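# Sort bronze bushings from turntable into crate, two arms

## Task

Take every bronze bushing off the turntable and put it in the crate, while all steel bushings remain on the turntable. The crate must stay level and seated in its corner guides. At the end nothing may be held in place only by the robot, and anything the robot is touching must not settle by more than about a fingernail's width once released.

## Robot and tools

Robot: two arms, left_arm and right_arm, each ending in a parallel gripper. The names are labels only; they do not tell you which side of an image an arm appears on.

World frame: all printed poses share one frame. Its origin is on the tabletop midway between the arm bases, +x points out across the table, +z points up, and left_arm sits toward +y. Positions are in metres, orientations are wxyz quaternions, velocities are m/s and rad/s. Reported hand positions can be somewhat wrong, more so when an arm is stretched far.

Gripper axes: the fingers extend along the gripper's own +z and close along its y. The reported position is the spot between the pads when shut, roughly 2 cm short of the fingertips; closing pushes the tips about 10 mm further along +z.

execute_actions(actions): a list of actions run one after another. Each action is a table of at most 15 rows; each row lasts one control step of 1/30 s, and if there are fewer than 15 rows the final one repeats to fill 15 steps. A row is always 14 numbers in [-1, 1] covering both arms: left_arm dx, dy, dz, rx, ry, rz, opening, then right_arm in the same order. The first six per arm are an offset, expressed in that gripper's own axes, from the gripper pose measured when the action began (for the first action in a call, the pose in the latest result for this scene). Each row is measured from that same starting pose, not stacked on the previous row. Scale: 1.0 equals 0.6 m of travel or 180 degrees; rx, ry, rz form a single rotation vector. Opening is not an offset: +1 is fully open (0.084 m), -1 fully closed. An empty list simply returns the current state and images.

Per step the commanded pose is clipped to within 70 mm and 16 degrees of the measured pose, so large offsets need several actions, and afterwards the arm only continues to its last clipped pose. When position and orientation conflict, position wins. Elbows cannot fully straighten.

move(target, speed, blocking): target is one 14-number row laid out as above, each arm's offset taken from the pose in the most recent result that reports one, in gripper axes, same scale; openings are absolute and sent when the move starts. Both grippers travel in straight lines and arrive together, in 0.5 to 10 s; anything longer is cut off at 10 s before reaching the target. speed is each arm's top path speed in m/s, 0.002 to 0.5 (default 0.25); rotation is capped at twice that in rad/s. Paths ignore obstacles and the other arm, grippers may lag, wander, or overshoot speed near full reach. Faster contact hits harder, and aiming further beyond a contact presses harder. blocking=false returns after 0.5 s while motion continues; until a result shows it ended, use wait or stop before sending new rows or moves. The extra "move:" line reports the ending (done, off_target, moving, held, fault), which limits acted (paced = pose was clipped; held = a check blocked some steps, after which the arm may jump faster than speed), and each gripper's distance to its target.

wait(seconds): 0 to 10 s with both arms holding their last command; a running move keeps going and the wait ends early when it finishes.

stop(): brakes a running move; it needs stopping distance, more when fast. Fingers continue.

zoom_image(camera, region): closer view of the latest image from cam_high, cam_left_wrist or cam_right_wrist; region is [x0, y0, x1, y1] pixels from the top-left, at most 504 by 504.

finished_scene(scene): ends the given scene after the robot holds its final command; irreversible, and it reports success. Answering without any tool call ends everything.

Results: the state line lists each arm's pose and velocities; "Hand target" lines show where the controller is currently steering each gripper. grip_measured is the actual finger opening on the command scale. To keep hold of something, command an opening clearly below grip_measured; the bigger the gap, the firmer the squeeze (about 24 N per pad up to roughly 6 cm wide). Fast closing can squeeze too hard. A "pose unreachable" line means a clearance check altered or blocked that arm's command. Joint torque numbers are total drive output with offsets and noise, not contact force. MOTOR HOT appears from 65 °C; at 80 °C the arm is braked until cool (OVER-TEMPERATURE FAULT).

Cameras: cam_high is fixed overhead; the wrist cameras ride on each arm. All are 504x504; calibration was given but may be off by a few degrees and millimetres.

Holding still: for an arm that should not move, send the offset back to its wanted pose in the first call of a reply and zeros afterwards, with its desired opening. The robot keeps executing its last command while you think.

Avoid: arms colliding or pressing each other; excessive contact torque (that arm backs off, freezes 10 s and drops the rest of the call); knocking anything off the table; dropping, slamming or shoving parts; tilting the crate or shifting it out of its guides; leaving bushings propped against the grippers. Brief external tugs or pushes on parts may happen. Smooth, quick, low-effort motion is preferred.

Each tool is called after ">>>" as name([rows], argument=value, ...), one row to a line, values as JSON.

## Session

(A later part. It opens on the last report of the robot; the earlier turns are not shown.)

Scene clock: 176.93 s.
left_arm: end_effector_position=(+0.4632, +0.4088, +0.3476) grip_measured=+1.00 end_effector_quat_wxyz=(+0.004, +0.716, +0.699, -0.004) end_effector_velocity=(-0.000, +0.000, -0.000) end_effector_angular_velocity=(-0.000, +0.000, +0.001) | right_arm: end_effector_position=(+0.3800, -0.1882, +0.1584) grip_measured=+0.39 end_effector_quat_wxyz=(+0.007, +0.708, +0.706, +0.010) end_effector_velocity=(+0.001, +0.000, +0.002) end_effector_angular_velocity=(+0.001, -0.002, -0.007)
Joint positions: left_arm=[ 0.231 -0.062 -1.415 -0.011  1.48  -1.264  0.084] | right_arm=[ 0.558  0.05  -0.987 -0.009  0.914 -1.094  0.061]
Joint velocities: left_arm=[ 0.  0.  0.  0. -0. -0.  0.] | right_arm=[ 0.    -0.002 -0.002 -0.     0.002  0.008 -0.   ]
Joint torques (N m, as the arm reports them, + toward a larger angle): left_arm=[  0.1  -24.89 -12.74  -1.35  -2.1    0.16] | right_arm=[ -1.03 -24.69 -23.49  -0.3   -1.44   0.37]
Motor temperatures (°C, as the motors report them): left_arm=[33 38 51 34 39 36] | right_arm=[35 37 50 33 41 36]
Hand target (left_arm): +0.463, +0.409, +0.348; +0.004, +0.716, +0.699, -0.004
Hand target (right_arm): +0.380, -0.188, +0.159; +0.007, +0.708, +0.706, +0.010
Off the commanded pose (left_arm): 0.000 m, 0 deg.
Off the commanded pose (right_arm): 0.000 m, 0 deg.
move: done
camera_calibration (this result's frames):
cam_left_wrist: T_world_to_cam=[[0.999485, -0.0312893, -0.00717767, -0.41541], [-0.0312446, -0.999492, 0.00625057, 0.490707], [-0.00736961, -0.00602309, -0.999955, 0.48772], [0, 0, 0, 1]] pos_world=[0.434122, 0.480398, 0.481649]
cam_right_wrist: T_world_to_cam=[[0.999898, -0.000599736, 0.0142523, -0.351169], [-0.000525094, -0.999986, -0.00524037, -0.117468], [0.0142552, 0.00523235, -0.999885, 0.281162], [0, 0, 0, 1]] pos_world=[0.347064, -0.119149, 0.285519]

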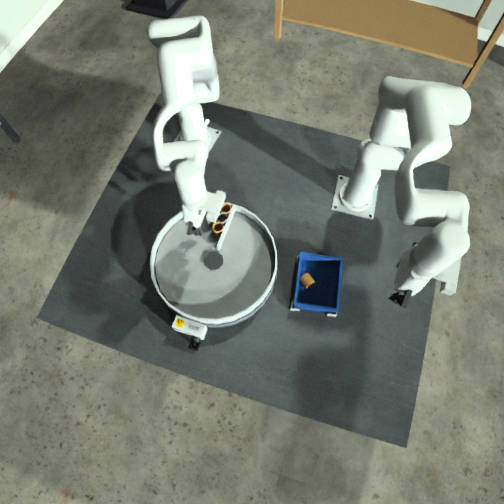

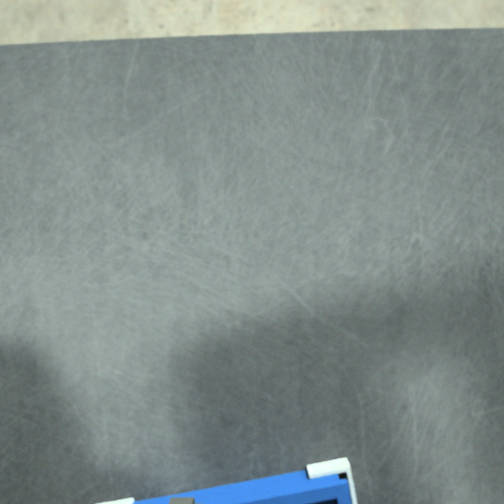

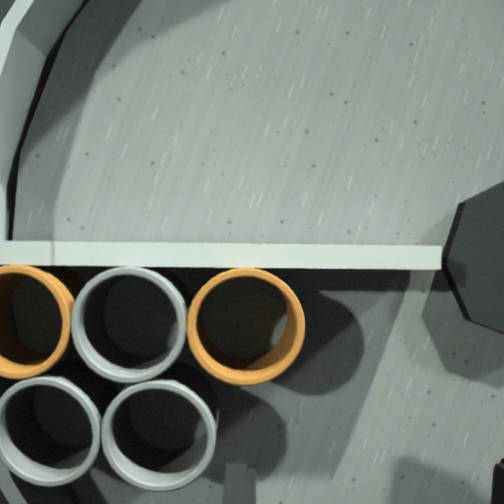

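>>> move(target=[0,0,0,0,0,0,1,0.077,0.005,0,0,0,0,0.4], speed=0.1)

>>> move(target=[0,0,0,0,0,0,1,0,0,0.083,0,0,0,0.4], speed=0.05)

>>> move(target=[0,0,0,0,0,0,1,0,0.07,0,0,0,0,0.4], speed=0.05)

>>> move(target=[0,0,0,0,0,0,1,0,-0.01,-0.08,0,0,0,0.4], speed=0.08)

Scene clock: 185.80 s.
left_arm: end_effector_position=(+0.4632, +0.4088, +0.3476) grip_measured=+1.00 end_effector_quat_wxyz=(+0.004, +0.716, +0.699, -0.004) end_effector_velocity=(+0.000, +0.000, +0.000) end_effector_angular_velocity=(+0.000, -0.001, +0.001) | right_arm: end_effector_position=(+0.3831, -0.1422, +0.1588) grip_measured=+0.39 end_effector_quat_wxyz=(+0.007, +0.708, +0.706, +0.010) end_effector_velocity=(+0.001, +0.002, +0.000) end_effector_angular_velocity=(+0.000, -0.001, +0.001)
Joint positions: left_arm=[ 0.231 -0.062 -1.415 -0.011  1.48  -1.264  0.084] | right_arm=[ 0.638  0.13  -1.087 -0.011  0.935 -1.013  0.061]
Joint velocities: left_arm=[ 0.     0.    -0.    -0.    -0.    -0.001  0.   ] | right_arm=[ 0.002  0.003 -0.005 -0.     0.     0.001  0.   ]
Joint torques (N m, as the arm reports them, + toward a larger angle): left_arm=[ -0.05 -25.15 -12.28  -1.72  -2.17   0.04] | right_arm=[ -0.74 -26.76 -23.6   -0.33  -1.48   0.26]
Motor temperatures (°C, as the motors report them): left_arm=[33 38 51 34 39 36] | right_arm=[35 37 50 33 41 36]
Hand target (left_arm): +0.463, +0.409, +0.348; +0.004, +0.716, +0.699, -0.004
Hand target (right_arm): +0.383, -0.142, +0.159; +0.007, +0.708, +0.706, +0.010
Off the commanded pose (left_arm): 0.000 m, 0 deg.
Off the commanded pose (right_arm): 0.000 m, 0 deg.
move: done
camera_calibration (this result's frames):
cam_left_wrist: T_world_to_cam=[[0.999485, -0.0312893, -0.00717774, -0.41541], [-0.0312446, -0.999492, 0.00625046, 0.490707], [-0.00736967, -0.00602297, -0.999955, 0.48772], [0, 0, 0, 1]] pos_world=[0.434122, 0.480398, 0.481649]
cam_right_wrist: T_world_to_cam=[[0.999898, -0.0008248, 0.0142727, -0.354209], [-0.000747191, -0.999985, -0.00544204, -0.0713992], [0.014277, 0.00543082, -0.999883, 0.281213], [0, 0, 0, 1]] pos_world=[0.350105, -0.0732175, 0.285847]

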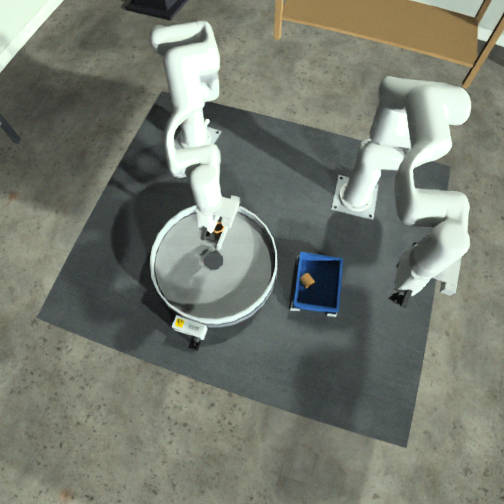

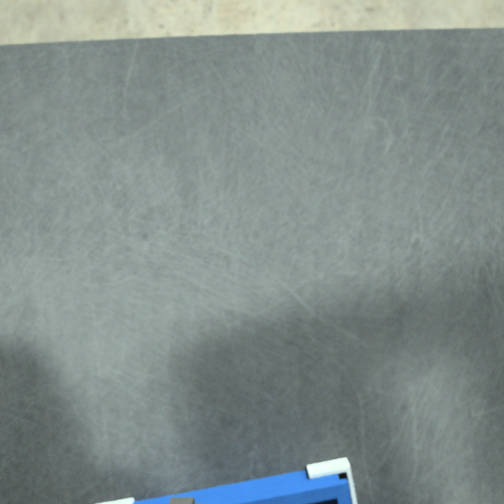

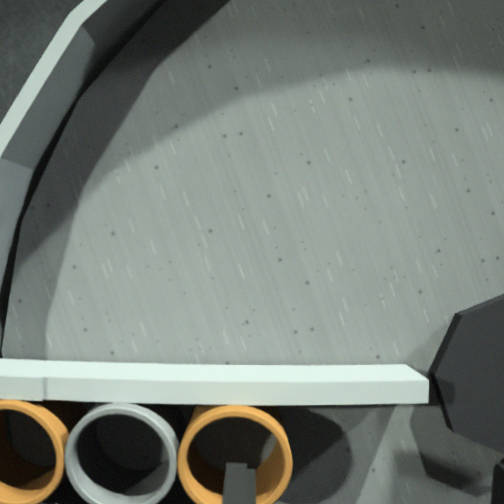

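Scene clock: 187.13 s.
left_arm: end_effector_position=(+0.4632, +0.4088, +0.3476) grip_measured=+1.00 end_effector_quat_wxyz=(+0.004, +0.716, +0.699, -0.004) end_effector_velocity=(-0.000, +0.001, -0.000) end_effector_angular_velocity=(+0.001, -0.000, +0.002) | right_arm: end_effector_position=(+0.3845, -0.1418, +0.1098) grip_measured=+0.39 end_effector_quat_wxyz=(+0.007, +0.708, +0.706, +0.011) end_effector_velocity=(+0.000, -0.000, -0.002) end_effector_angular_velocity=(+0.000, -0.000, -0.001)
Joint positions: left_arm=[ 0.231 -0.062 -1.415 -0.011  1.48  -1.264  0.084] | right_arm=[ 0.637  0.208 -1.035 -0.012  0.803 -1.012  0.061]
Joint velocities: left_arm=[ 0.001 -0.     0.001  0.001 -0.001 -0.    -0.   ] | right_arm=[-0.     0.003  0.001  0.    -0.005  0.     0.   ]
Joint torques (N m, as the arm reports them, + toward a larger angle): left_arm=[ -0.29 -24.74 -12.17  -1.03  -2.17   0.2 ] | right_arm=[ -0.57 -26.18 -21.63  -0.15  -1.41   0.11]
Motor temperatures (°C, as the motors report them): left_arm=[33 38 51 34 39 36] | right_arm=[35 37 50 33 41 36]
Hand target (left_arm): +0.463, +0.409, +0.348; +0.004, +0.716, +0.699, -0.004
Hand target (right_arm): +0.384, -0.142, +0.109; +0.007, +0.708, +0.706, +0.010
Off the commanded pose (left_arm): 0.000 m, 0 deg.
Off the commanded pose (right_arm): 0.001 m, 0 deg.
move: done
camera_calibration (this result's frames):
cam_left_wrist: T_world_to_cam=[[0.999485, -0.0312892, -0.00717772, -0.41541], [-0.0312445, -0.999492, 0.0062505, 0.490707], [-0.00736965, -0.00602301, -0.999955, 0.48772], [0, 0, 0, 1]] pos_world=[0.434122, 0.480398, 0.481649]
cam_right_wrist: T_world_to_cam=[[0.999881, -0.000789603, 0.0153962, -0.355035], [-0.0006943, -0.999981, -0.00619439, -0.0712252], [0.0154008, 0.00618297, -0.999862, 0.23188], [0, 0, 0, 1]] pos_world=[0.351372, -0.0729378, 0.236873]

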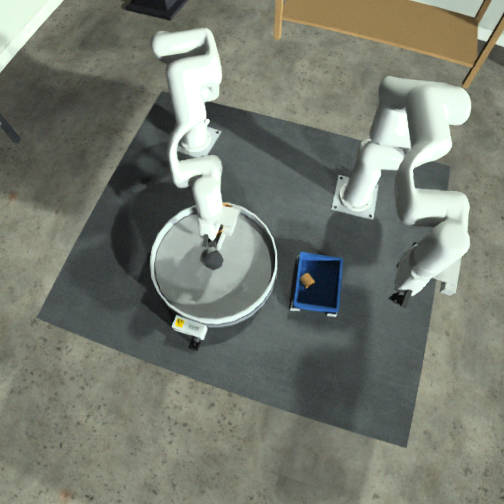

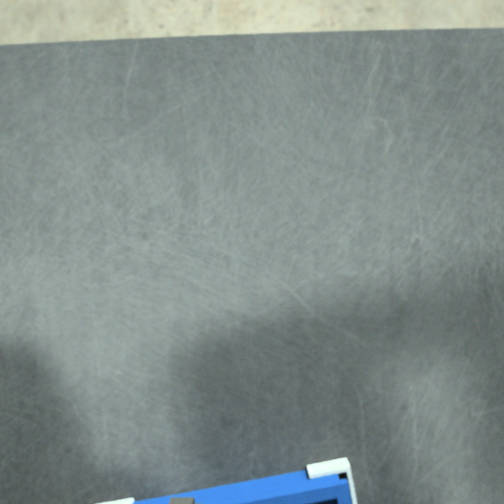

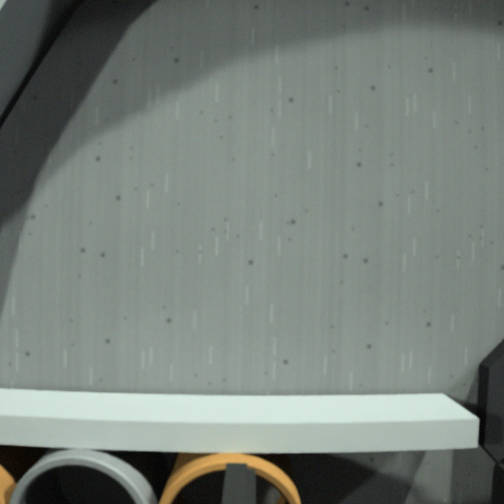

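Scene clock: 188.33 s.
left_arm: end_effector_position=(+0.4632, +0.4088, +0.3476) grip_measured=+1.00 end_effector_quat_wxyz=(+0.004, +0.716, +0.699, -0.004) end_effector_velocity=(+0.000, +0.000, +0.000) end_effector_angular_velocity=(+0.000, -0.001, -0.000) | right_arm: end_effector_position=(+0.4263, -0.1418, +0.1108) grip_measured=+0.39 end_effector_quat_wxyz=(+0.007, +0.708, +0.706, +0.011) end_effector_velocity=(+0.002, +0.000, +0.001) end_effector_angular_velocity=(+0.001, -0.001, -0.000)
Joint positions: left_arm=[ 0.231 -0.062 -1.415 -0.011  1.48  -1.264  0.084] | right_arm=[ 0.596  0.316 -1.19  -0.011  0.85  -1.054  0.061]
Joint velocities: left_arm=[ 0.    -0.    -0.001  0.    -0.001  0.    -0.   ] | right_arm=[-0.001  0.002 -0.007  0.001  0.003 -0.001  0.   ]
Joint torques (N m, as the arm reports them, + toward a larger angle): left_arm=[  0.27 -24.34 -12.29  -1.08  -2.18   0.18] | right_arm=[ -0.55 -30.34 -22.97  -0.34  -1.34   0.16]
Motor temperatures (°C, as the motors report them): left_arm=[33 38 51 34 39 36] | right_arm=[35 37 50 33 41 36]
Hand target (left_arm): +0.463, +0.409, +0.348; +0.004, +0.716, +0.699, -0.004
Hand target (right_arm): +0.426, -0.142, +0.111; +0.007, +0.708, +0.706, +0.011
Off the commanded pose (left_arm): 0.000 m, 0 deg.
Off the commanded pose (right_arm): 0.000 m, 0 deg.
move: done
camera_calibration (this result's frames):
cam_left_wrist: T_world_to_cam=[[0.999485, -0.0312894, -0.00717769, -0.41541], [-0.0312447, -0.999492, 0.00625049, 0.490707], [-0.00736962, -0.006023, -0.999955, 0.48772], [0, 0, 0, 1]] pos_world=[0.434122, 0.480398, 0.481649]
cam_right_wrist: T_world_to_cam=[[0.999881, -0.000733037, 0.015429, -0.396887], [-0.000639199, -0.999981, -0.00608597, -0.0711835], [0.0154332, 0.00607539, -0.999862, 0.232232], [0, 0, 0, 1]] pos_world=[0.39321, -0.072884, 0.237891]

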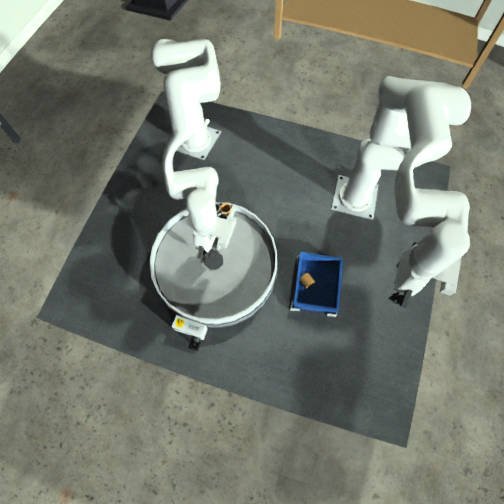

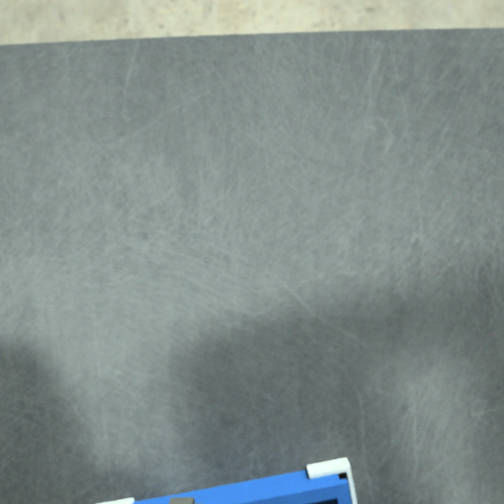

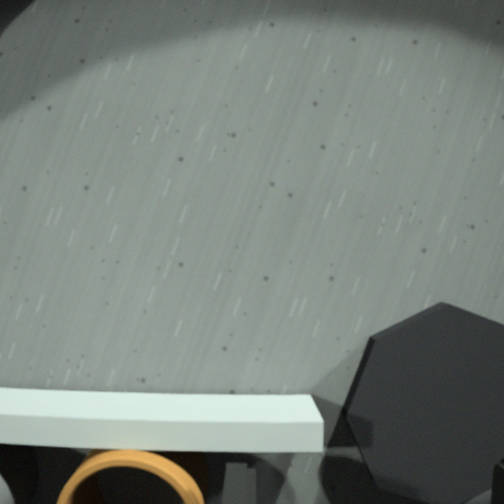

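Scene clock: 189.33 s.
left_arm: end_effector_position=(+0.4632, +0.4088, +0.3476) grip_measured=+1.00 end_effector_quat_wxyz=(+0.004, +0.716, +0.699, -0.004) end_effector_velocity=(-0.000, +0.000, +0.000) end_effector_angular_velocity=(-0.000, -0.000, +0.002) | right_arm: end_effector_position=(+0.4191, -0.1421, +0.1580) grip_measured=+0.39 end_effector_quat_wxyz=(+0.007, +0.708, +0.706, +0.010) end_effector_velocity=(-0.000, +0.000, +0.002) end_effector_angular_velocity=(+0.002, -0.000, -0.001)
Joint positions: left_arm=[ 0.231 -0.062 -1.415 -0.011  1.48  -1.264  0.084] | right_arm=[ 0.603  0.23  -1.217 -0.01   0.964 -1.049  0.061]
Joint velocities: left_arm=[ 0.001 -0.     0.    -0.    -0.    -0.001 -0.   ] | right_arm=[ 0.    -0.004 -0.002  0.002  0.004  0.001  0.   ]
Joint torques (N m, as the arm reports them, + toward a larger angle): left_arm=[  0.28 -24.37 -12.37  -1.12  -2.18   0.24] | right_arm=[ -0.66 -29.11 -23.72  -0.26  -1.49   0.33]
Motor temperatures (°C, as the motors report them): left_arm=[33 38 51 34 39 36] | right_arm=[35 37 50 33 41 36]
Hand target (left_arm): +0.463, +0.409, +0.348; +0.004, +0.716, +0.699, -0.004
Hand target (right_arm): +0.419, -0.142, +0.159; +0.007, +0.708, +0.706, +0.011
Off the commanded pose (left_arm): 0.000 m, 0 deg.
Off the commanded pose (right_arm): 0.001 m, 0 deg.
move: done
camera_calibration (this result's frames):
cam_left_wrist: T_world_to_cam=[[0.999485, -0.0312894, -0.00717788, -0.41541], [-0.0312448, -0.999492, 0.00625055, 0.490707], [-0.00736981, -0.00602305, -0.999955, 0.48772], [0, 0, 0, 1]] pos_world=[0.434122, 0.480398, 0.481649]
cam_right_wrist: T_world_to_cam=[[0.999892, -0.000807421, 0.0146669, -0.390254], [-0.000725131, -0.999984, -0.00561504, -0.0712784], [0.0146712, 0.0056038, -0.999877, 0.279818], [0, 0, 0, 1]] pos_world=[0.386055, -0.0731604, 0.285107]

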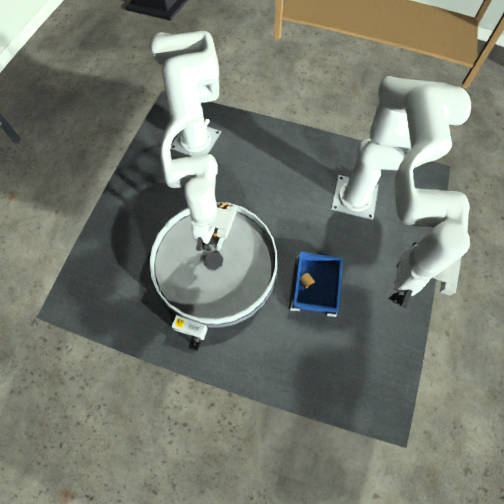

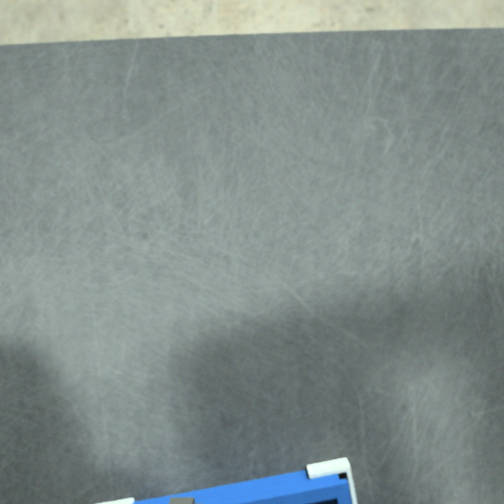

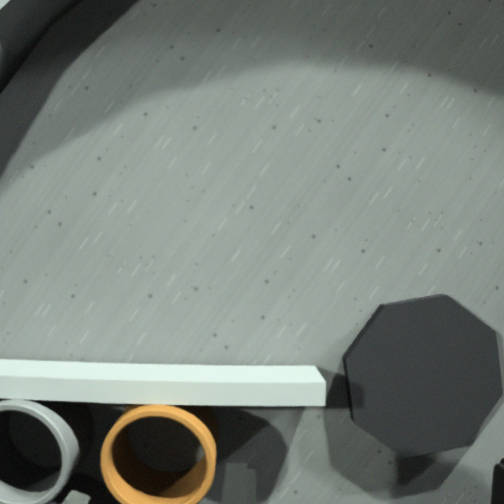

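>>> move(target=[0,0,0,0,0,0,1,0.005,-0.062,0,0,0,0,0.4], speed=0.1)

>>> move(target=[0,0,0,0,0,0,1,0,0,0.1,0,0,0,0.4], speed=0.05)

>>> move(target=[0,0,0,0,0,0,1,0,0.07,0,0,0,0,0.4], speed=0.05)

>>> move(target=[0,0,0,0,0,0,1,0,-0.01,-0.08,0,0,0,0.4], speed=0.1)

>>> move(target=[0,0,0,0,0,0,1,0,-0.062,0,0,0,0,0.4], speed=0.15)

>>> move(target=[0,0,0,0,0,0,1,0,0,0.09,0,0,0,0.4], speed=0.1)

>>> execute_actions([
  [[0,0,0,0,0,0,1,0,0,0,0,0,0,-1]],
  [[0,0,0,0,0,0,1,0,0,0,0,0,0,-1]],
])

>>> move(target=[0,0,0,0,0,0,1,0,0,-0.22,0,0,0,-1], speed=0.15)

Scene clock: 206.33 s.
left_arm: end_effector_position=(+0.4632, +0.4088, +0.3476) grip_measured=+1.00 end_effector_quat_wxyz=(+0.004, +0.716, +0.699, -0.004) end_effector_velocity=(+0.000, +0.000, +0.001) end_effector_angular_velocity=(+0.000, -0.001, +0.000) | right_arm: end_effector_position=(+0.3820, -0.1392, +0.1571) grip_measured=+0.39 end_effector_quat_wxyz=(+0.007, +0.708, +0.706, +0.010) end_effector_velocity=(-0.002, +0.000, -0.000) end_effector_angular_velocity=(-0.000, +0.000, +0.001)
Joint positions: left_arm=[ 0.231 -0.062 -1.415 -0.011  1.48  -1.264  0.084] | right_arm=[ 0.645  0.134 -1.087 -0.011  0.931 -1.006  0.061]
Joint velocities: left_arm=[ 0.    -0.    -0.001 -0.     0.001 -0.    -0.   ] | right_arm=[ 0.002 -0.004  0.006 -0.    -0.001  0.001 -0.   ]
Joint torques (N m, as the arm reports them, + toward a larger angle): left_arm=[  0.15 -25.12 -12.22  -1.01  -2.27   0.29] | right_arm=[ -0.93 -26.52 -23.5   -0.19  -1.41   0.28]
Motor temperatures (°C, as the motors report them): left_arm=[33 38 51 34 39 36] | right_arm=[35 37 51 33 41 36]
Hand target (left_arm): +0.463, +0.409, +0.348; +0.004, +0.716, +0.699, -0.004
Hand target (right_arm): +0.382, -0.139, +0.157; +0.007, +0.708, +0.706, +0.010
Off the commanded pose (left_arm): 0.000 m, 0 deg.
Off the commanded pose (right_arm): 0.000 m, 0 deg.
move: done
camera_calibration (this result's frames):
cam_left_wrist: T_world_to_cam=[[0.999485, -0.0312895, -0.00717789, -0.415409], [-0.0312449, -0.999492, 0.00625043, 0.490708], [-0.00736982, -0.00602294, -0.999955, 0.48772], [0, 0, 0, 1]] pos_world=[0.434122, 0.480398, 0.481649]
cam_right_wrist: T_world_to_cam=[[0.999893, -0.00091944, 0.014578, -0.35322], [-0.000836657, -0.999983, -0.00568371, -0.0683315], [0.014583, 0.00567091, -0.999878, 0.279474], [0, 0, 0, 1]] pos_world=[0.34905, -0.07024, 0.284201]

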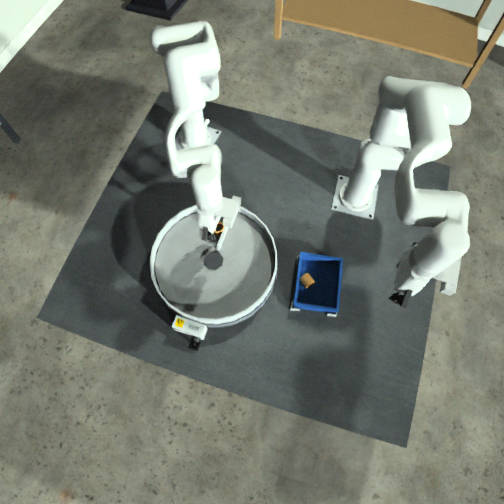

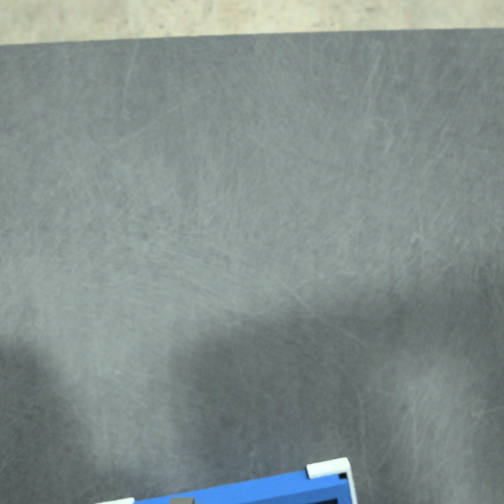

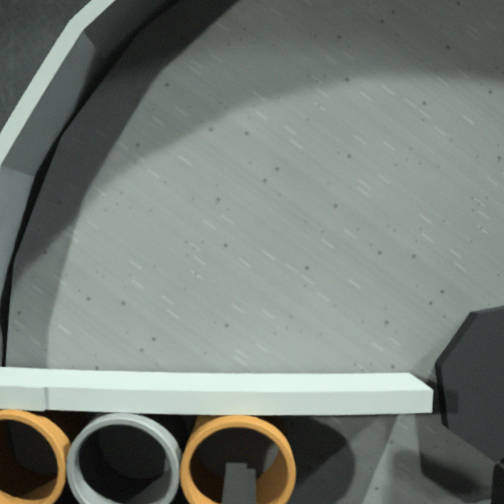

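Scene clock: 207.83 s.
left_arm: end_effector_position=(+0.4632, +0.4088, +0.3476) grip_measured=+1.00 end_effector_quat_wxyz=(+0.004, +0.716, +0.699, -0.004) end_effector_velocity=(-0.000, -0.001, -0.000) end_effector_angular_velocity=(+0.000, +0.001, -0.001) | right_arm: end_effector_position=(+0.3888, -0.1366, +0.1068) grip_measured=+0.40 end_effector_quat_wxyz=(+0.010, +0.708, +0.706, +0.020) end_effector_velocity=(-0.001, +0.001, +0.001) end_effector_angular_velocity=(+0.002, -0.004, +0.001)
Joint positions: left_arm=[ 0.231 -0.062 -1.415 -0.011  1.48  -1.264  0.084] | right_arm=[ 0.642  0.221 -1.037 -0.013  0.772 -1.005  0.061]
Joint velocities: left_arm=[-0.001  0.     0.     0.     0.    -0.     0.   ] | right_arm=[ 0.002 -0.005  0.006 -0.001 -0.005  0.002 -0.   ]
Joint torques (N m, as the arm reports them, + toward a larger angle): left_arm=[ -0.53 -24.64 -12.36  -1.43  -2.23   0.05] | right_arm=[ 4.55 -0.31 -1.06  0.98 -0.62  0.59]
Motor temperatures (°C, as the motors report them): left_arm=[33 38 51 34 39 36] | right_arm=[35 37 50 33 41 36]
Hand target (left_arm): +0.463, +0.409, +0.348; +0.004, +0.716, +0.699, -0.004
Hand target (right_arm): +0.383, -0.139, +0.097; +0.007, +0.708, +0.706, +0.010
Off the commanded pose (left_arm): 0.000 m, 0 deg.
Off the commanded pose (right_arm): 0.011 m, 1 deg.
move: off_target (right_arm)
camera_calibration (this result's frames):
cam_left_wrist: T_world_to_cam=[[0.999485, -0.0312896, -0.00717784, -0.415409], [-0.0312449, -0.999492, 0.00625047, 0.490708], [-0.00736977, -0.00602298, -0.999955, 0.48772], [0, 0, 0, 1]] pos_world=[0.434122, 0.480398, 0.481649]
cam_right_wrist: T_world_to_cam=[[0.99947, -0.00194352, 0.0325065, -0.361133], [-0.00141234, -0.999865, -0.0163554, -0.0646608], [0.0325339, 0.0163008, -0.999338, 0.223469], [0, 0, 0, 1]] pos_world=[0.35358, -0.0689967, 0.234002]

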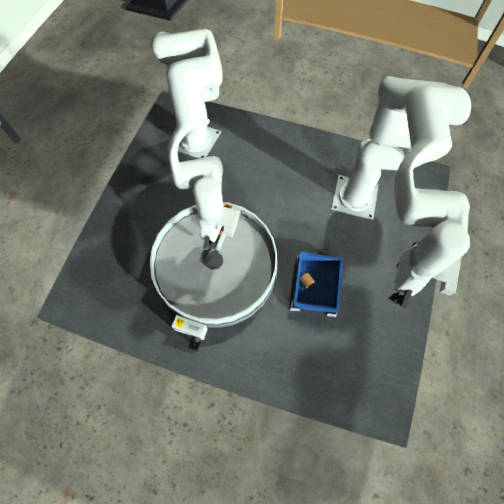

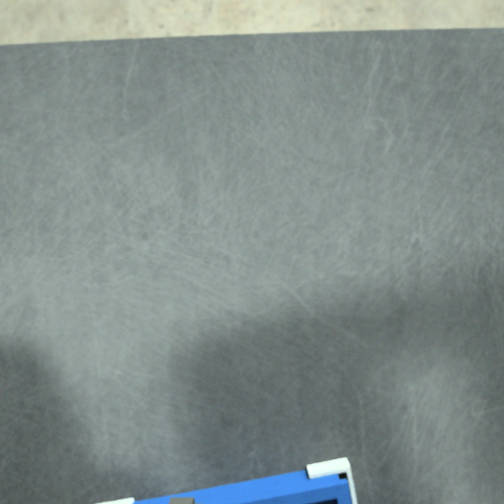

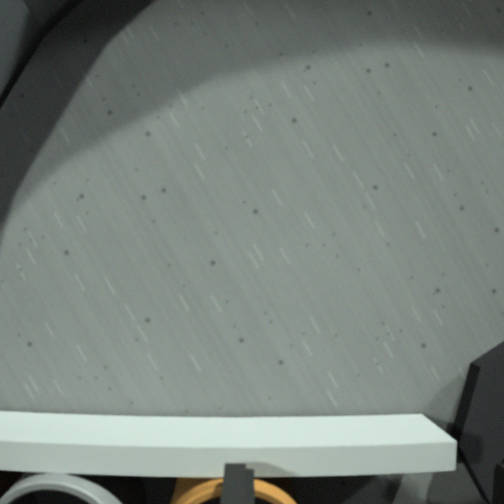

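Scene clock: 209.03 s.
left_arm: end_effector_position=(+0.4632, +0.4088, +0.3476) grip_measured=+1.00 end_effector_quat_wxyz=(+0.004, +0.716, +0.699, -0.004) end_effector_velocity=(+0.000, -0.000, +0.000) end_effector_angular_velocity=(+0.001, -0.001, -0.000) | right_arm: end_effector_position=(+0.4305, -0.1367, +0.1083) grip_measured=+0.40 end_effector_quat_wxyz=(+0.010, +0.708, +0.706, +0.020) end_effector_velocity=(+0.001, -0.000, +0.000) end_effector_angular_velocity=(-0.001, +0.001, +0.001)
Joint positions: left_arm=[ 0.231 -0.062 -1.415 -0.011  1.48  -1.264  0.084] | right_arm=[ 0.601  0.327 -1.192 -0.01   0.822 -1.049  0.061]
Joint velocities: left_arm=[-0.001  0.    -0.001  0.001 -0.    -0.    -0.   ] | right_arm=[-0.001  0.004 -0.006  0.     0.004 -0.002 -0.   ]
Joint torques (N m, as the arm reports them, + toward a larger angle): left_arm=[  0.56 -24.42 -11.9   -1.34  -2.06   0.06] | right_arm=[  0.64 -13.7   -9.13  -0.15  -0.44   0.35]
Motor temperatures (°C, as the motors report them): left_arm=[33 38 51 34 39 36] | right_arm=[35 37 50 33 41 36]
Hand target (left_arm): +0.463, +0.409, +0.348; +0.004, +0.716, +0.699, -0.004
Hand target (right_arm): +0.431, -0.137, +0.109; +0.010, +0.708, +0.706, +0.020
Off the commanded pose (left_arm): 0.000 m, 0 deg.
Off the commanded pose (right_arm): 0.000 m, 0 deg.
move: done
camera_calibration (this result's frames):
cam_left_wrist: T_world_to_cam=[[0.999485, -0.0312895, -0.0071779, -0.415409], [-0.0312449, -0.999492, 0.00625047, 0.490708], [-0.00736983, -0.00602298, -0.999955, 0.48772], [0, 0, 0, 1]] pos_world=[0.434122, 0.480398, 0.481649]
cam_right_wrist: T_world_to_cam=[[0.999478, -0.00186706, 0.0322635, -0.402863], [-0.00134795, -0.999869, -0.016104, -0.0646541], [0.0322893, 0.0160521, -0.99935, 0.223728], [0, 0, 0, 1]] pos_world=[0.395341, -0.0689891, 0.235539]

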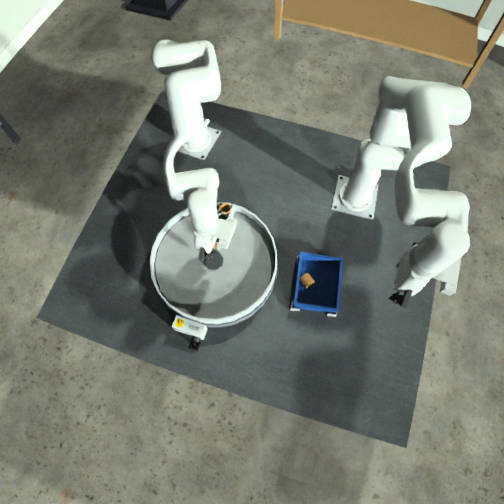

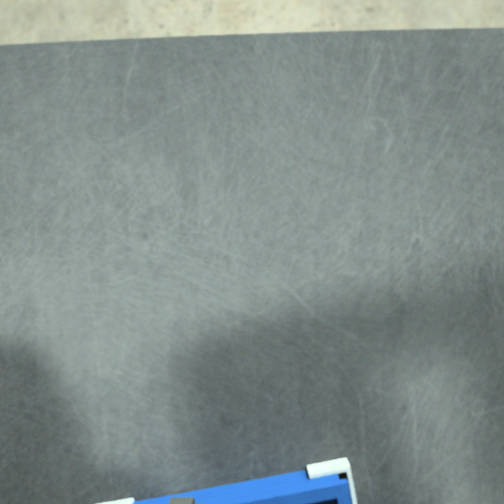

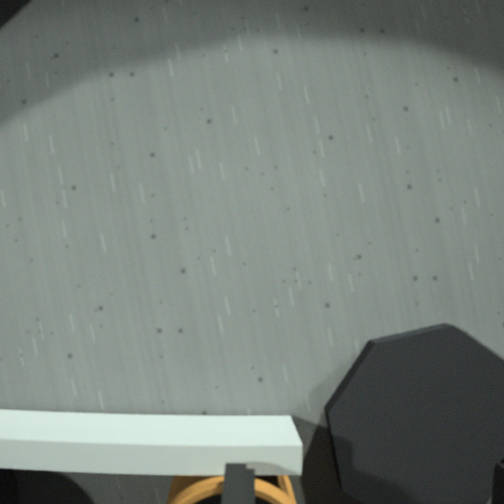

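Scene clock: 209.93 s.
left_arm: end_effector_position=(+0.4632, +0.4088, +0.3476) grip_measured=+1.00 end_effector_quat_wxyz=(+0.004, +0.716, +0.699, -0.004) end_effector_velocity=(+0.000, -0.000, +0.000) end_effector_angular_velocity=(+0.001, -0.000, -0.001) | right_arm: end_effector_position=(+0.4224, -0.1375, +0.1552) grip_measured=+0.39 end_effector_quat_wxyz=(+0.009, +0.708, +0.706, +0.019) end_effector_velocity=(+0.001, +0.001, +0.004) end_effector_angular_velocity=(+0.004, -0.003, -0.003)
Joint positions: left_arm=[ 0.231 -0.062 -1.415 -0.011  1.48  -1.264  0.084] | right_arm=[ 0.607  0.237 -1.213 -0.01   0.934 -1.044  0.061]
Joint velocities: left_arm=[-0.     0.    -0.     0.001 -0.     0.     0.   ] | right_arm=[-0.    -0.005 -0.005  0.002  0.004  0.001 -0.   ]
Joint torques (N m, as the arm reports them, + toward a larger angle): left_arm=[ -0.09 -24.91 -12.32  -1.19  -2.38   0.29] | right_arm=[ -0.77 -29.05 -23.9   -0.23  -1.49   0.24]
Motor temperatures (°C, as the motors report them): left_arm=[33 38 51 34 39 36] | right_arm=[35 37 50 33 41 36]
Hand target (left_arm): +0.463, +0.409, +0.348; +0.004, +0.716, +0.699, -0.004
Hand target (right_arm): +0.423, -0.137, +0.156; +0.010, +0.708, +0.706, +0.020
Off the commanded pose (left_arm): 0.000 m, 0 deg.
Off the commanded pose (right_arm): 0.001 m, 0 deg.
move: done
camera_calibration (this result's frames):
cam_left_wrist: T_world_to_cam=[[0.999485, -0.0312894, -0.00717804, -0.415409], [-0.0312447, -0.999492, 0.00625052, 0.490707], [-0.00736997, -0.00602302, -0.999955, 0.48772], [0, 0, 0, 1]] pos_world=[0.434122, 0.480398, 0.481649]
cam_right_wrist: T_world_to_cam=[[0.999515, -0.001917, 0.0310888, -0.396064], [-0.00143897, -0.999881, -0.0153914, -0.0648406], [0.0311146, 0.0153392, -0.999398, 0.271267], [0, 0, 0, 1]] pos_world=[0.387338, -0.0697531, 0.282419]

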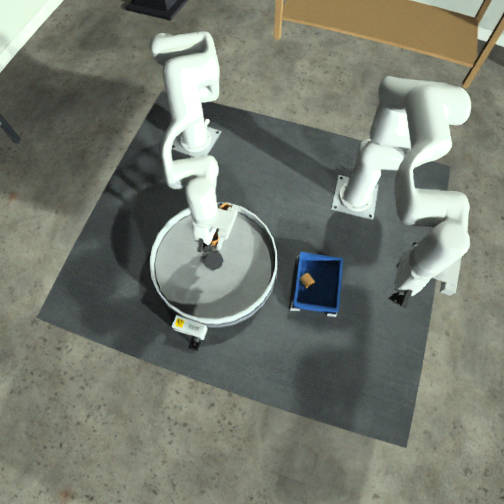

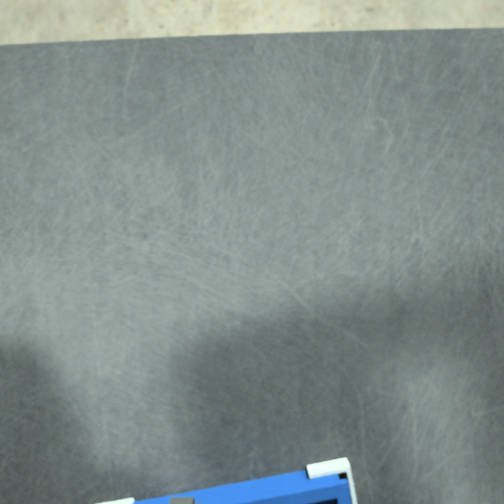

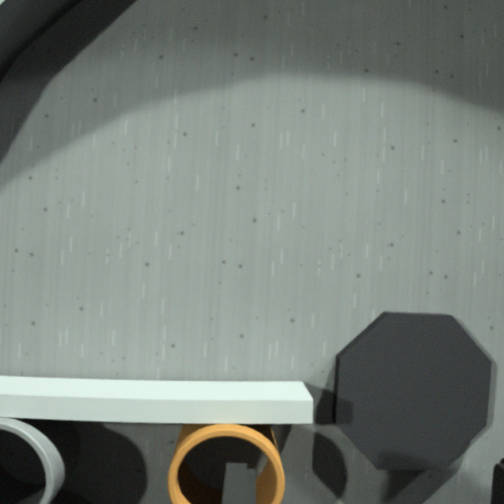

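Scene clock: 210.77 s.
left_arm: end_effector_position=(+0.4632, +0.4088, +0.3476) grip_measured=+1.00 end_effector_quat_wxyz=(+0.004, +0.716, +0.699, -0.004) end_effector_velocity=(-0.000, -0.000, -0.000) end_effector_angular_velocity=(-0.001, +0.000, +0.000) | right_arm: end_effector_position=(+0.3854, -0.1375, +0.1537) grip_measured=+0.39 end_effector_quat_wxyz=(+0.009, +0.708, +0.706, +0.019) end_effector_velocity=(-0.001, +0.000, -0.000) end_effector_angular_velocity=(+0.000, -0.002, +0.001)
Joint positions: left_arm=[ 0.231 -0.062 -1.415 -0.011  1.48  -1.264  0.084] | right_arm=[ 0.644  0.137 -1.076 -0.012  0.897 -1.005  0.061]
Joint velocities: left_arm=[-0.001  0.     0.    -0.001  0.    -0.001  0.   ] | right_arm=[ 0.002 -0.005  0.007 -0.001 -0.005  0.002  0.   ]
Joint torques (N m, as the arm reports them, + toward a larger angle): left_arm=[  0.67 -24.56 -12.35  -0.96  -2.18   0.19] | right_arm=[ -0.86 -26.96 -23.59  -0.25  -1.41   0.21]
Motor temperatures (°C, as the motors report them): left_arm=[33 38 51 34 39 36] | right_arm=[35 37 50 33 41 36]
Hand target (left_arm): +0.463, +0.409, +0.348; +0.004, +0.716, +0.699, -0.004
Hand target (right_arm): +0.385, -0.137, +0.154; +0.009, +0.708, +0.706, +0.019
Off the commanded pose (left_arm): 0.000 m, 0 deg.
Off the commanded pose (right_arm): 0.000 m, 0 deg.
move: done
camera_calibration (this result's frames):
cam_left_wrist: T_world_to_cam=[[0.999485, -0.0312895, -0.007178, -0.415409], [-0.0312448, -0.999492, 0.00625056, 0.490707], [-0.00736993, -0.00602307, -0.999955, 0.48772], [0, 0, 0, 1]] pos_world=[0.434122, 0.480398, 0.481649]
cam_right_wrist: T_world_to_cam=[[0.999518, -0.00201117, 0.0309916, -0.359064], [-0.0015327, -0.999879, -0.0154549, -0.0648819], [0.031019, 0.0154, -0.9994, 0.270929], [0, 0, 0, 1]] pos_world=[0.350388, -0.0697685, 0.280892]

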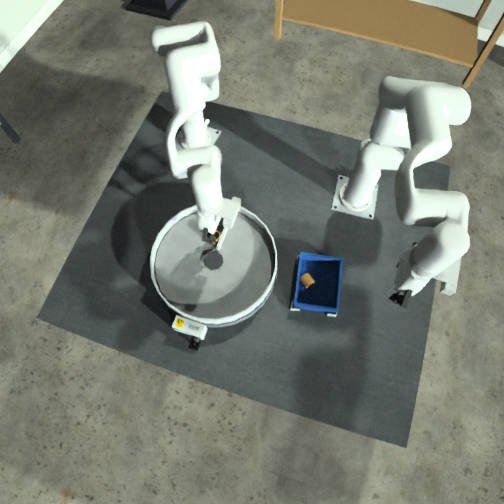

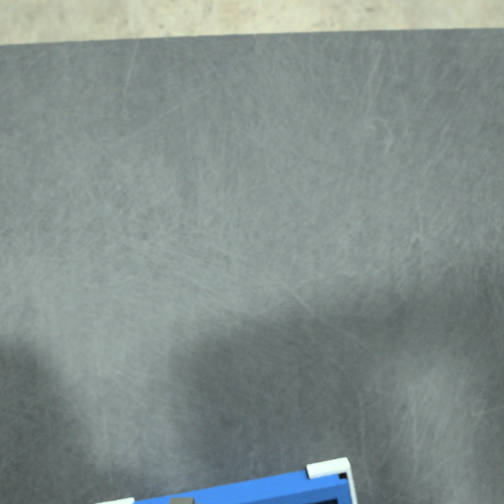

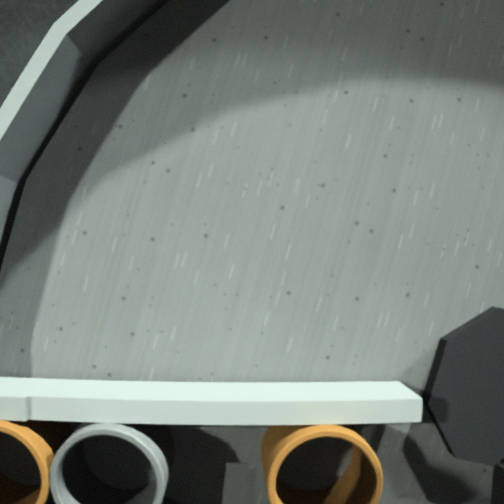

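Scene clock: 211.70 s.
left_arm: end_effector_position=(+0.4632, +0.4088, +0.3476) grip_measured=+1.00 end_effector_quat_wxyz=(+0.004, +0.716, +0.699, -0.004) end_effector_velocity=(+0.000, +0.000, +0.001) end_effector_angular_velocity=(+0.001, -0.002, -0.001) | right_arm: end_effector_position=(+0.3892, -0.1357, +0.1034) grip_measured=+0.40 end_effector_quat_wxyz=(+0.010, +0.708, +0.706, +0.023) end_effector_velocity=(-0.000, -0.000, -0.003) end_effector_angular_velocity=(-0.001, +0.001, +0.000)
Joint positions: left_arm=[ 0.231 -0.062 -1.415 -0.011  1.48  -1.264  0.084] | right_arm=[ 0.643  0.226 -1.031 -0.013  0.756 -1.004  0.061]
Joint velocities: left_arm=[-0.     0.    -0.002  0.     0.     0.    -0.   ] | right_arm=[-0.     0.006  0.002 -0.    -0.006 -0.     0.001]
Joint torques (N m, as the arm reports them, + toward a larger angle): left_arm=[  0.71 -24.47 -12.08  -1.17  -2.21   0.2 ] | right_arm=[ -0.8  -15.77 -14.19  -0.53  -1.72   0.37]
Motor temperatures (°C, as the motors report them): left_arm=[33 38 51 34 39 36] | right_arm=[35 37 50 33 41 36]
Hand target (left_arm): +0.463, +0.409, +0.348; +0.004, +0.716, +0.699, -0.004
Hand target (right_arm): +0.387, -0.137, +0.100; +0.009, +0.708, +0.706, +0.019
Off the commanded pose (left_arm): 0.000 m, 0 deg.
Off the commanded pose (right_arm): 0.004 m, 0 deg.
move: off_target (right_arm)
camera_calibration (this result's frames):
cam_left_wrist: T_world_to_cam=[[0.999485, -0.0312895, -0.00717802, -0.415409], [-0.0312449, -0.999492, 0.0062506, 0.490707], [-0.00736995, -0.0060231, -0.999955, 0.48772], [0, 0, 0, 1]] pos_world=[0.434122, 0.480398, 0.481649]
cam_right_wrist: T_world_to_cam=[[0.99931, -0.00204458, 0.0370747, -0.361878], [-0.00132555, -0.999811, -0.0194082, -0.0634905], [0.0371074, 0.0193457, -0.999124, 0.218644], [0, 0, 0, 1]] pos_world=[0.353431, -0.0684482, 0.230637]

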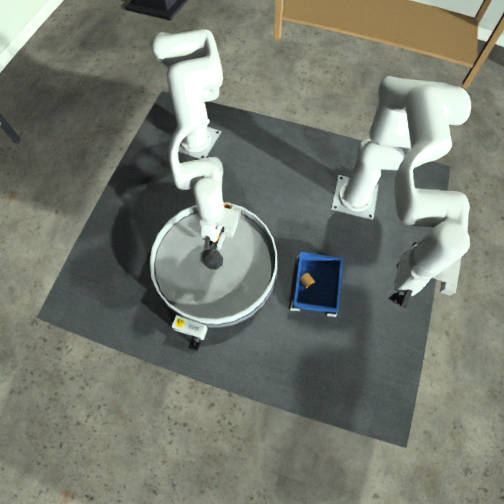

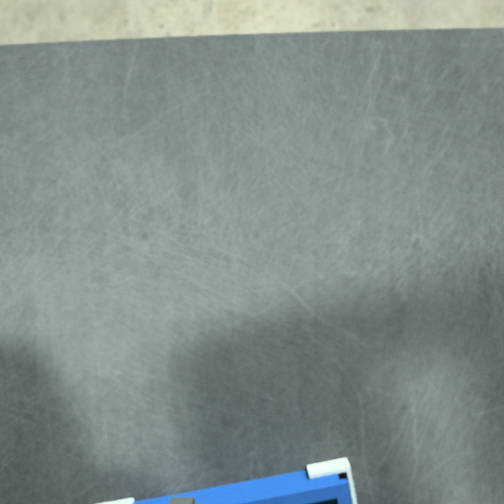

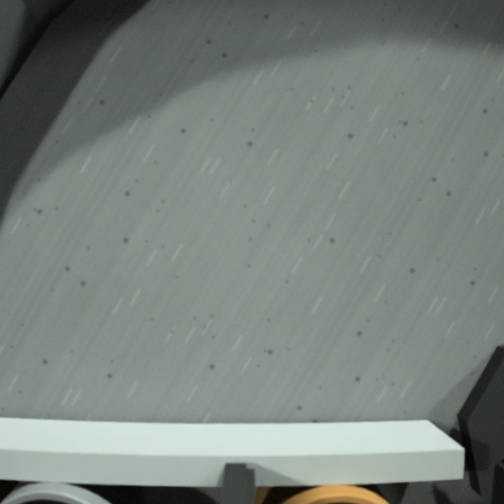

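Scene clock: 212.70 s.
left_arm: end_effector_position=(+0.4632, +0.4088, +0.3476) grip_measured=+1.00 end_effector_quat_wxyz=(+0.004, +0.716, +0.699, -0.004) end_effector_velocity=(-0.000, -0.000, -0.001) end_effector_angular_velocity=(-0.001, +0.002, +0.000) | right_arm: end_effector_position=(+0.3905, -0.1345, +0.1060) grip_measured=-0.15 end_effector_quat_wxyz=(+0.011, +0.708, +0.706, +0.026) end_effector_velocity=(-0.000, -0.000, -0.000) end_effector_angular_velocity=(-0.001, +0.001, +0.001)
Joint positions: left_arm=[ 0.231 -0.062 -1.415 -0.011  1.48  -1.264  0.084] | right_arm=[ 0.643  0.223 -1.034 -0.013  0.755 -1.004  0.037]
Joint velocities: left_arm=[-0.    -0.     0.003 -0.    -0.001 -0.     0.   ] | right_arm=[ 0.     0.001 -0.001  0.     0.001 -0.001  0.   ]
Joint torques (N m, as the arm reports them, + toward a larger angle): left_arm=[  0.28 -25.41 -12.43  -1.2   -1.99   0.05] | right_arm=[-3.36 -9.19 -7.52 -1.72 -0.4   0.21]
Motor temperatures (°C, as the motors report them): left_arm=[33 38 51 34 39 36] | right_arm=[35 37 50 33 41 36]
Hand target (left_arm): +0.463, +0.409, +0.348; +0.004, +0.716, +0.699, -0.004
Hand target (right_arm): +0.390, -0.135, +0.106; +0.011, +0.708, +0.706, +0.026
Off the commanded pose (left_arm): 0.000 m, 0 deg.
Off the commanded pose (right_arm): 0.000 m, 0 deg.
camera_calibration (this result's frames):
cam_left_wrist: T_world_to_cam=[[0.999485, -0.0312897, -0.00717808, -0.415409], [-0.031245, -0.999492, 0.00625059, 0.490708], [-0.00737002, -0.00602309, -0.999955, 0.48772], [0, 0, 0, 1]] pos_world=[0.434122, 0.480398, 0.481649]
cam_right_wrist: T_world_to_cam=[[0.999104, -0.00182708, 0.0422853, -0.363658], [-0.000857435, -0.999737, -0.0229377, -0.0620366], [0.0423161, 0.0228809, -0.998842, 0.219552], [0, 0, 0, 1]] pos_world=[0.353989, -0.0677082, 0.233252]

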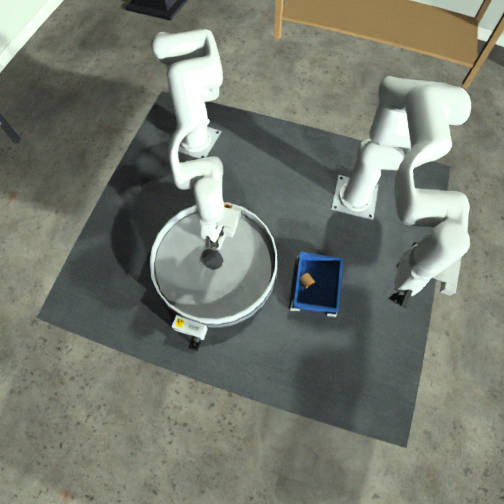

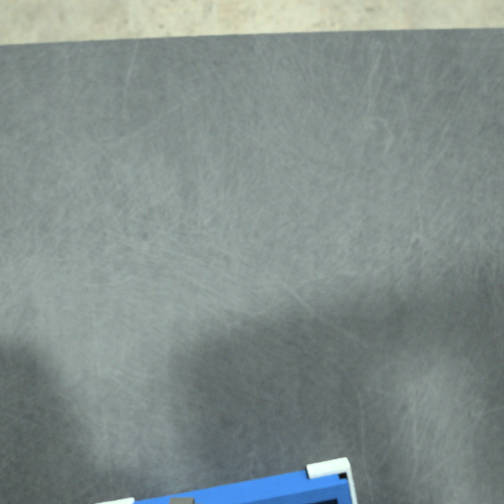

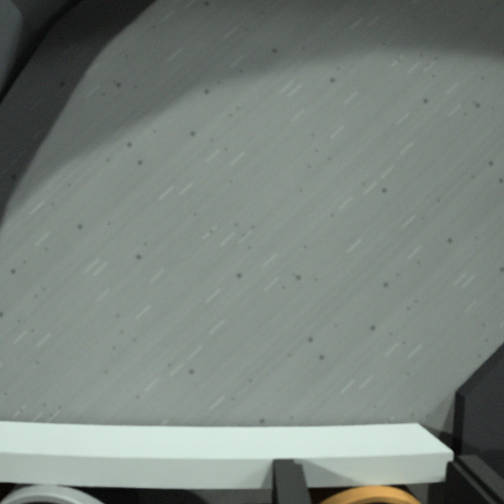

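Scene clock: 214.00 s.
left_arm: end_effector_position=(+0.4632, +0.4088, +0.3476) grip_measured=+1.00 end_effector_quat_wxyz=(+0.004, +0.716, +0.699, -0.004) end_effector_velocity=(+0.000, +0.001, +0.000) end_effector_angular_velocity=(-0.000, -0.001, +0.001) | right_arm: end_effector_position=(+0.3837, -0.1375, +0.2365) grip_measured=-0.16 end_effector_quat_wxyz=(+0.011, +0.708, +0.706, +0.025) end_effector_velocity=(+0.000, +0.000, +0.004) end_effector_angular_velocity=(+0.001, +0.000, -0.001)
Joint positions: left_arm=[ 0.231 -0.062 -1.415 -0.011  1.48  -1.264  0.084] | right_arm=[ 0.646  0.04  -1.2   -0.01   1.107 -1.006  0.037]
Joint velocities: left_arm=[ 0.001  0.    -0.001 -0.001 -0.     0.001 -0.   ] | right_arm=[ 0.    -0.002 -0.01   0.001  0.012  0.001  0.   ]
Joint torques (N m, as the arm reports them, + toward a larger angle): left_arm=[ -0.3  -25.09 -12.21  -1.41  -2.05   0.22] | right_arm=[ -0.73 -26.11 -25.01  -0.14  -1.65   0.21]
Motor temperatures (°C, as the motors report them): left_arm=[33 38 51 34 39 36] | right_arm=[35 37 50 33 41 36]
Hand target (left_arm): +0.463, +0.409, +0.348; +0.004, +0.716, +0.699, -0.004
Hand target (right_arm): +0.384, -0.137, +0.238; +0.011, +0.708, +0.706, +0.026
Off the commanded pose (left_arm): 0.000 m, 0 deg.
Off the commanded pose (right_arm): 0.001 m, 0 deg.
move: done
camera_calibration (this result's frames):
cam_left_wrist: T_world_to_cam=[[0.999485, -0.0312895, -0.0071782, -0.415409], [-0.0312449, -0.999492, 0.00625073, 0.490707], [-0.00737014, -0.00602323, -0.999955, 0.48772], [0, 0, 0, 1]] pos_world=[0.434122, 0.480398, 0.481649]
cam_right_wrist: T_world_to_cam=[[0.99916, -0.00199377, 0.0409332, -0.362114], [-0.00109624, -0.999759, -0.0219375, -0.0621569], [0.040967, 0.0218742, -0.998921, 0.350745], [0, 0, 0, 1]] pos_world=[0.347373, -0.0705362, 0.363825]

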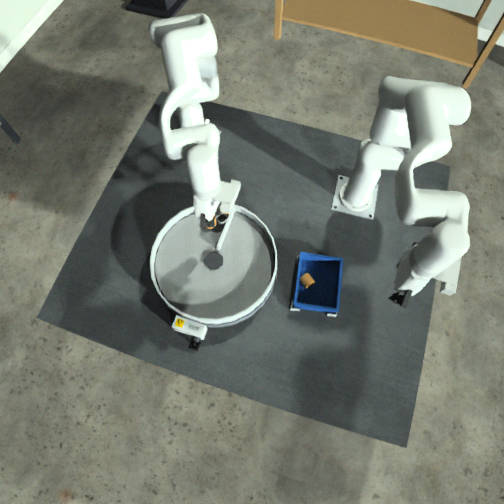

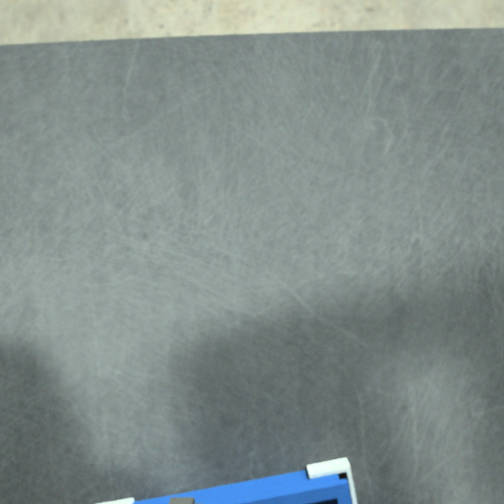

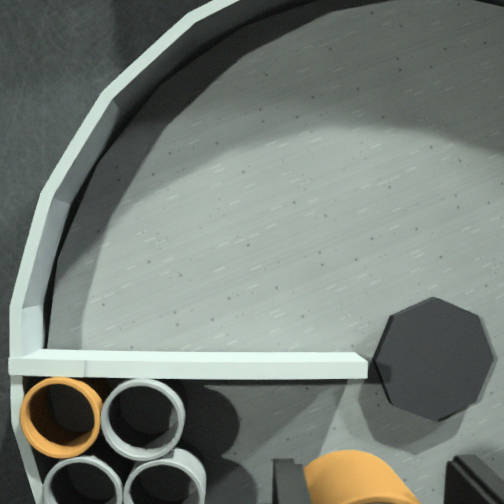

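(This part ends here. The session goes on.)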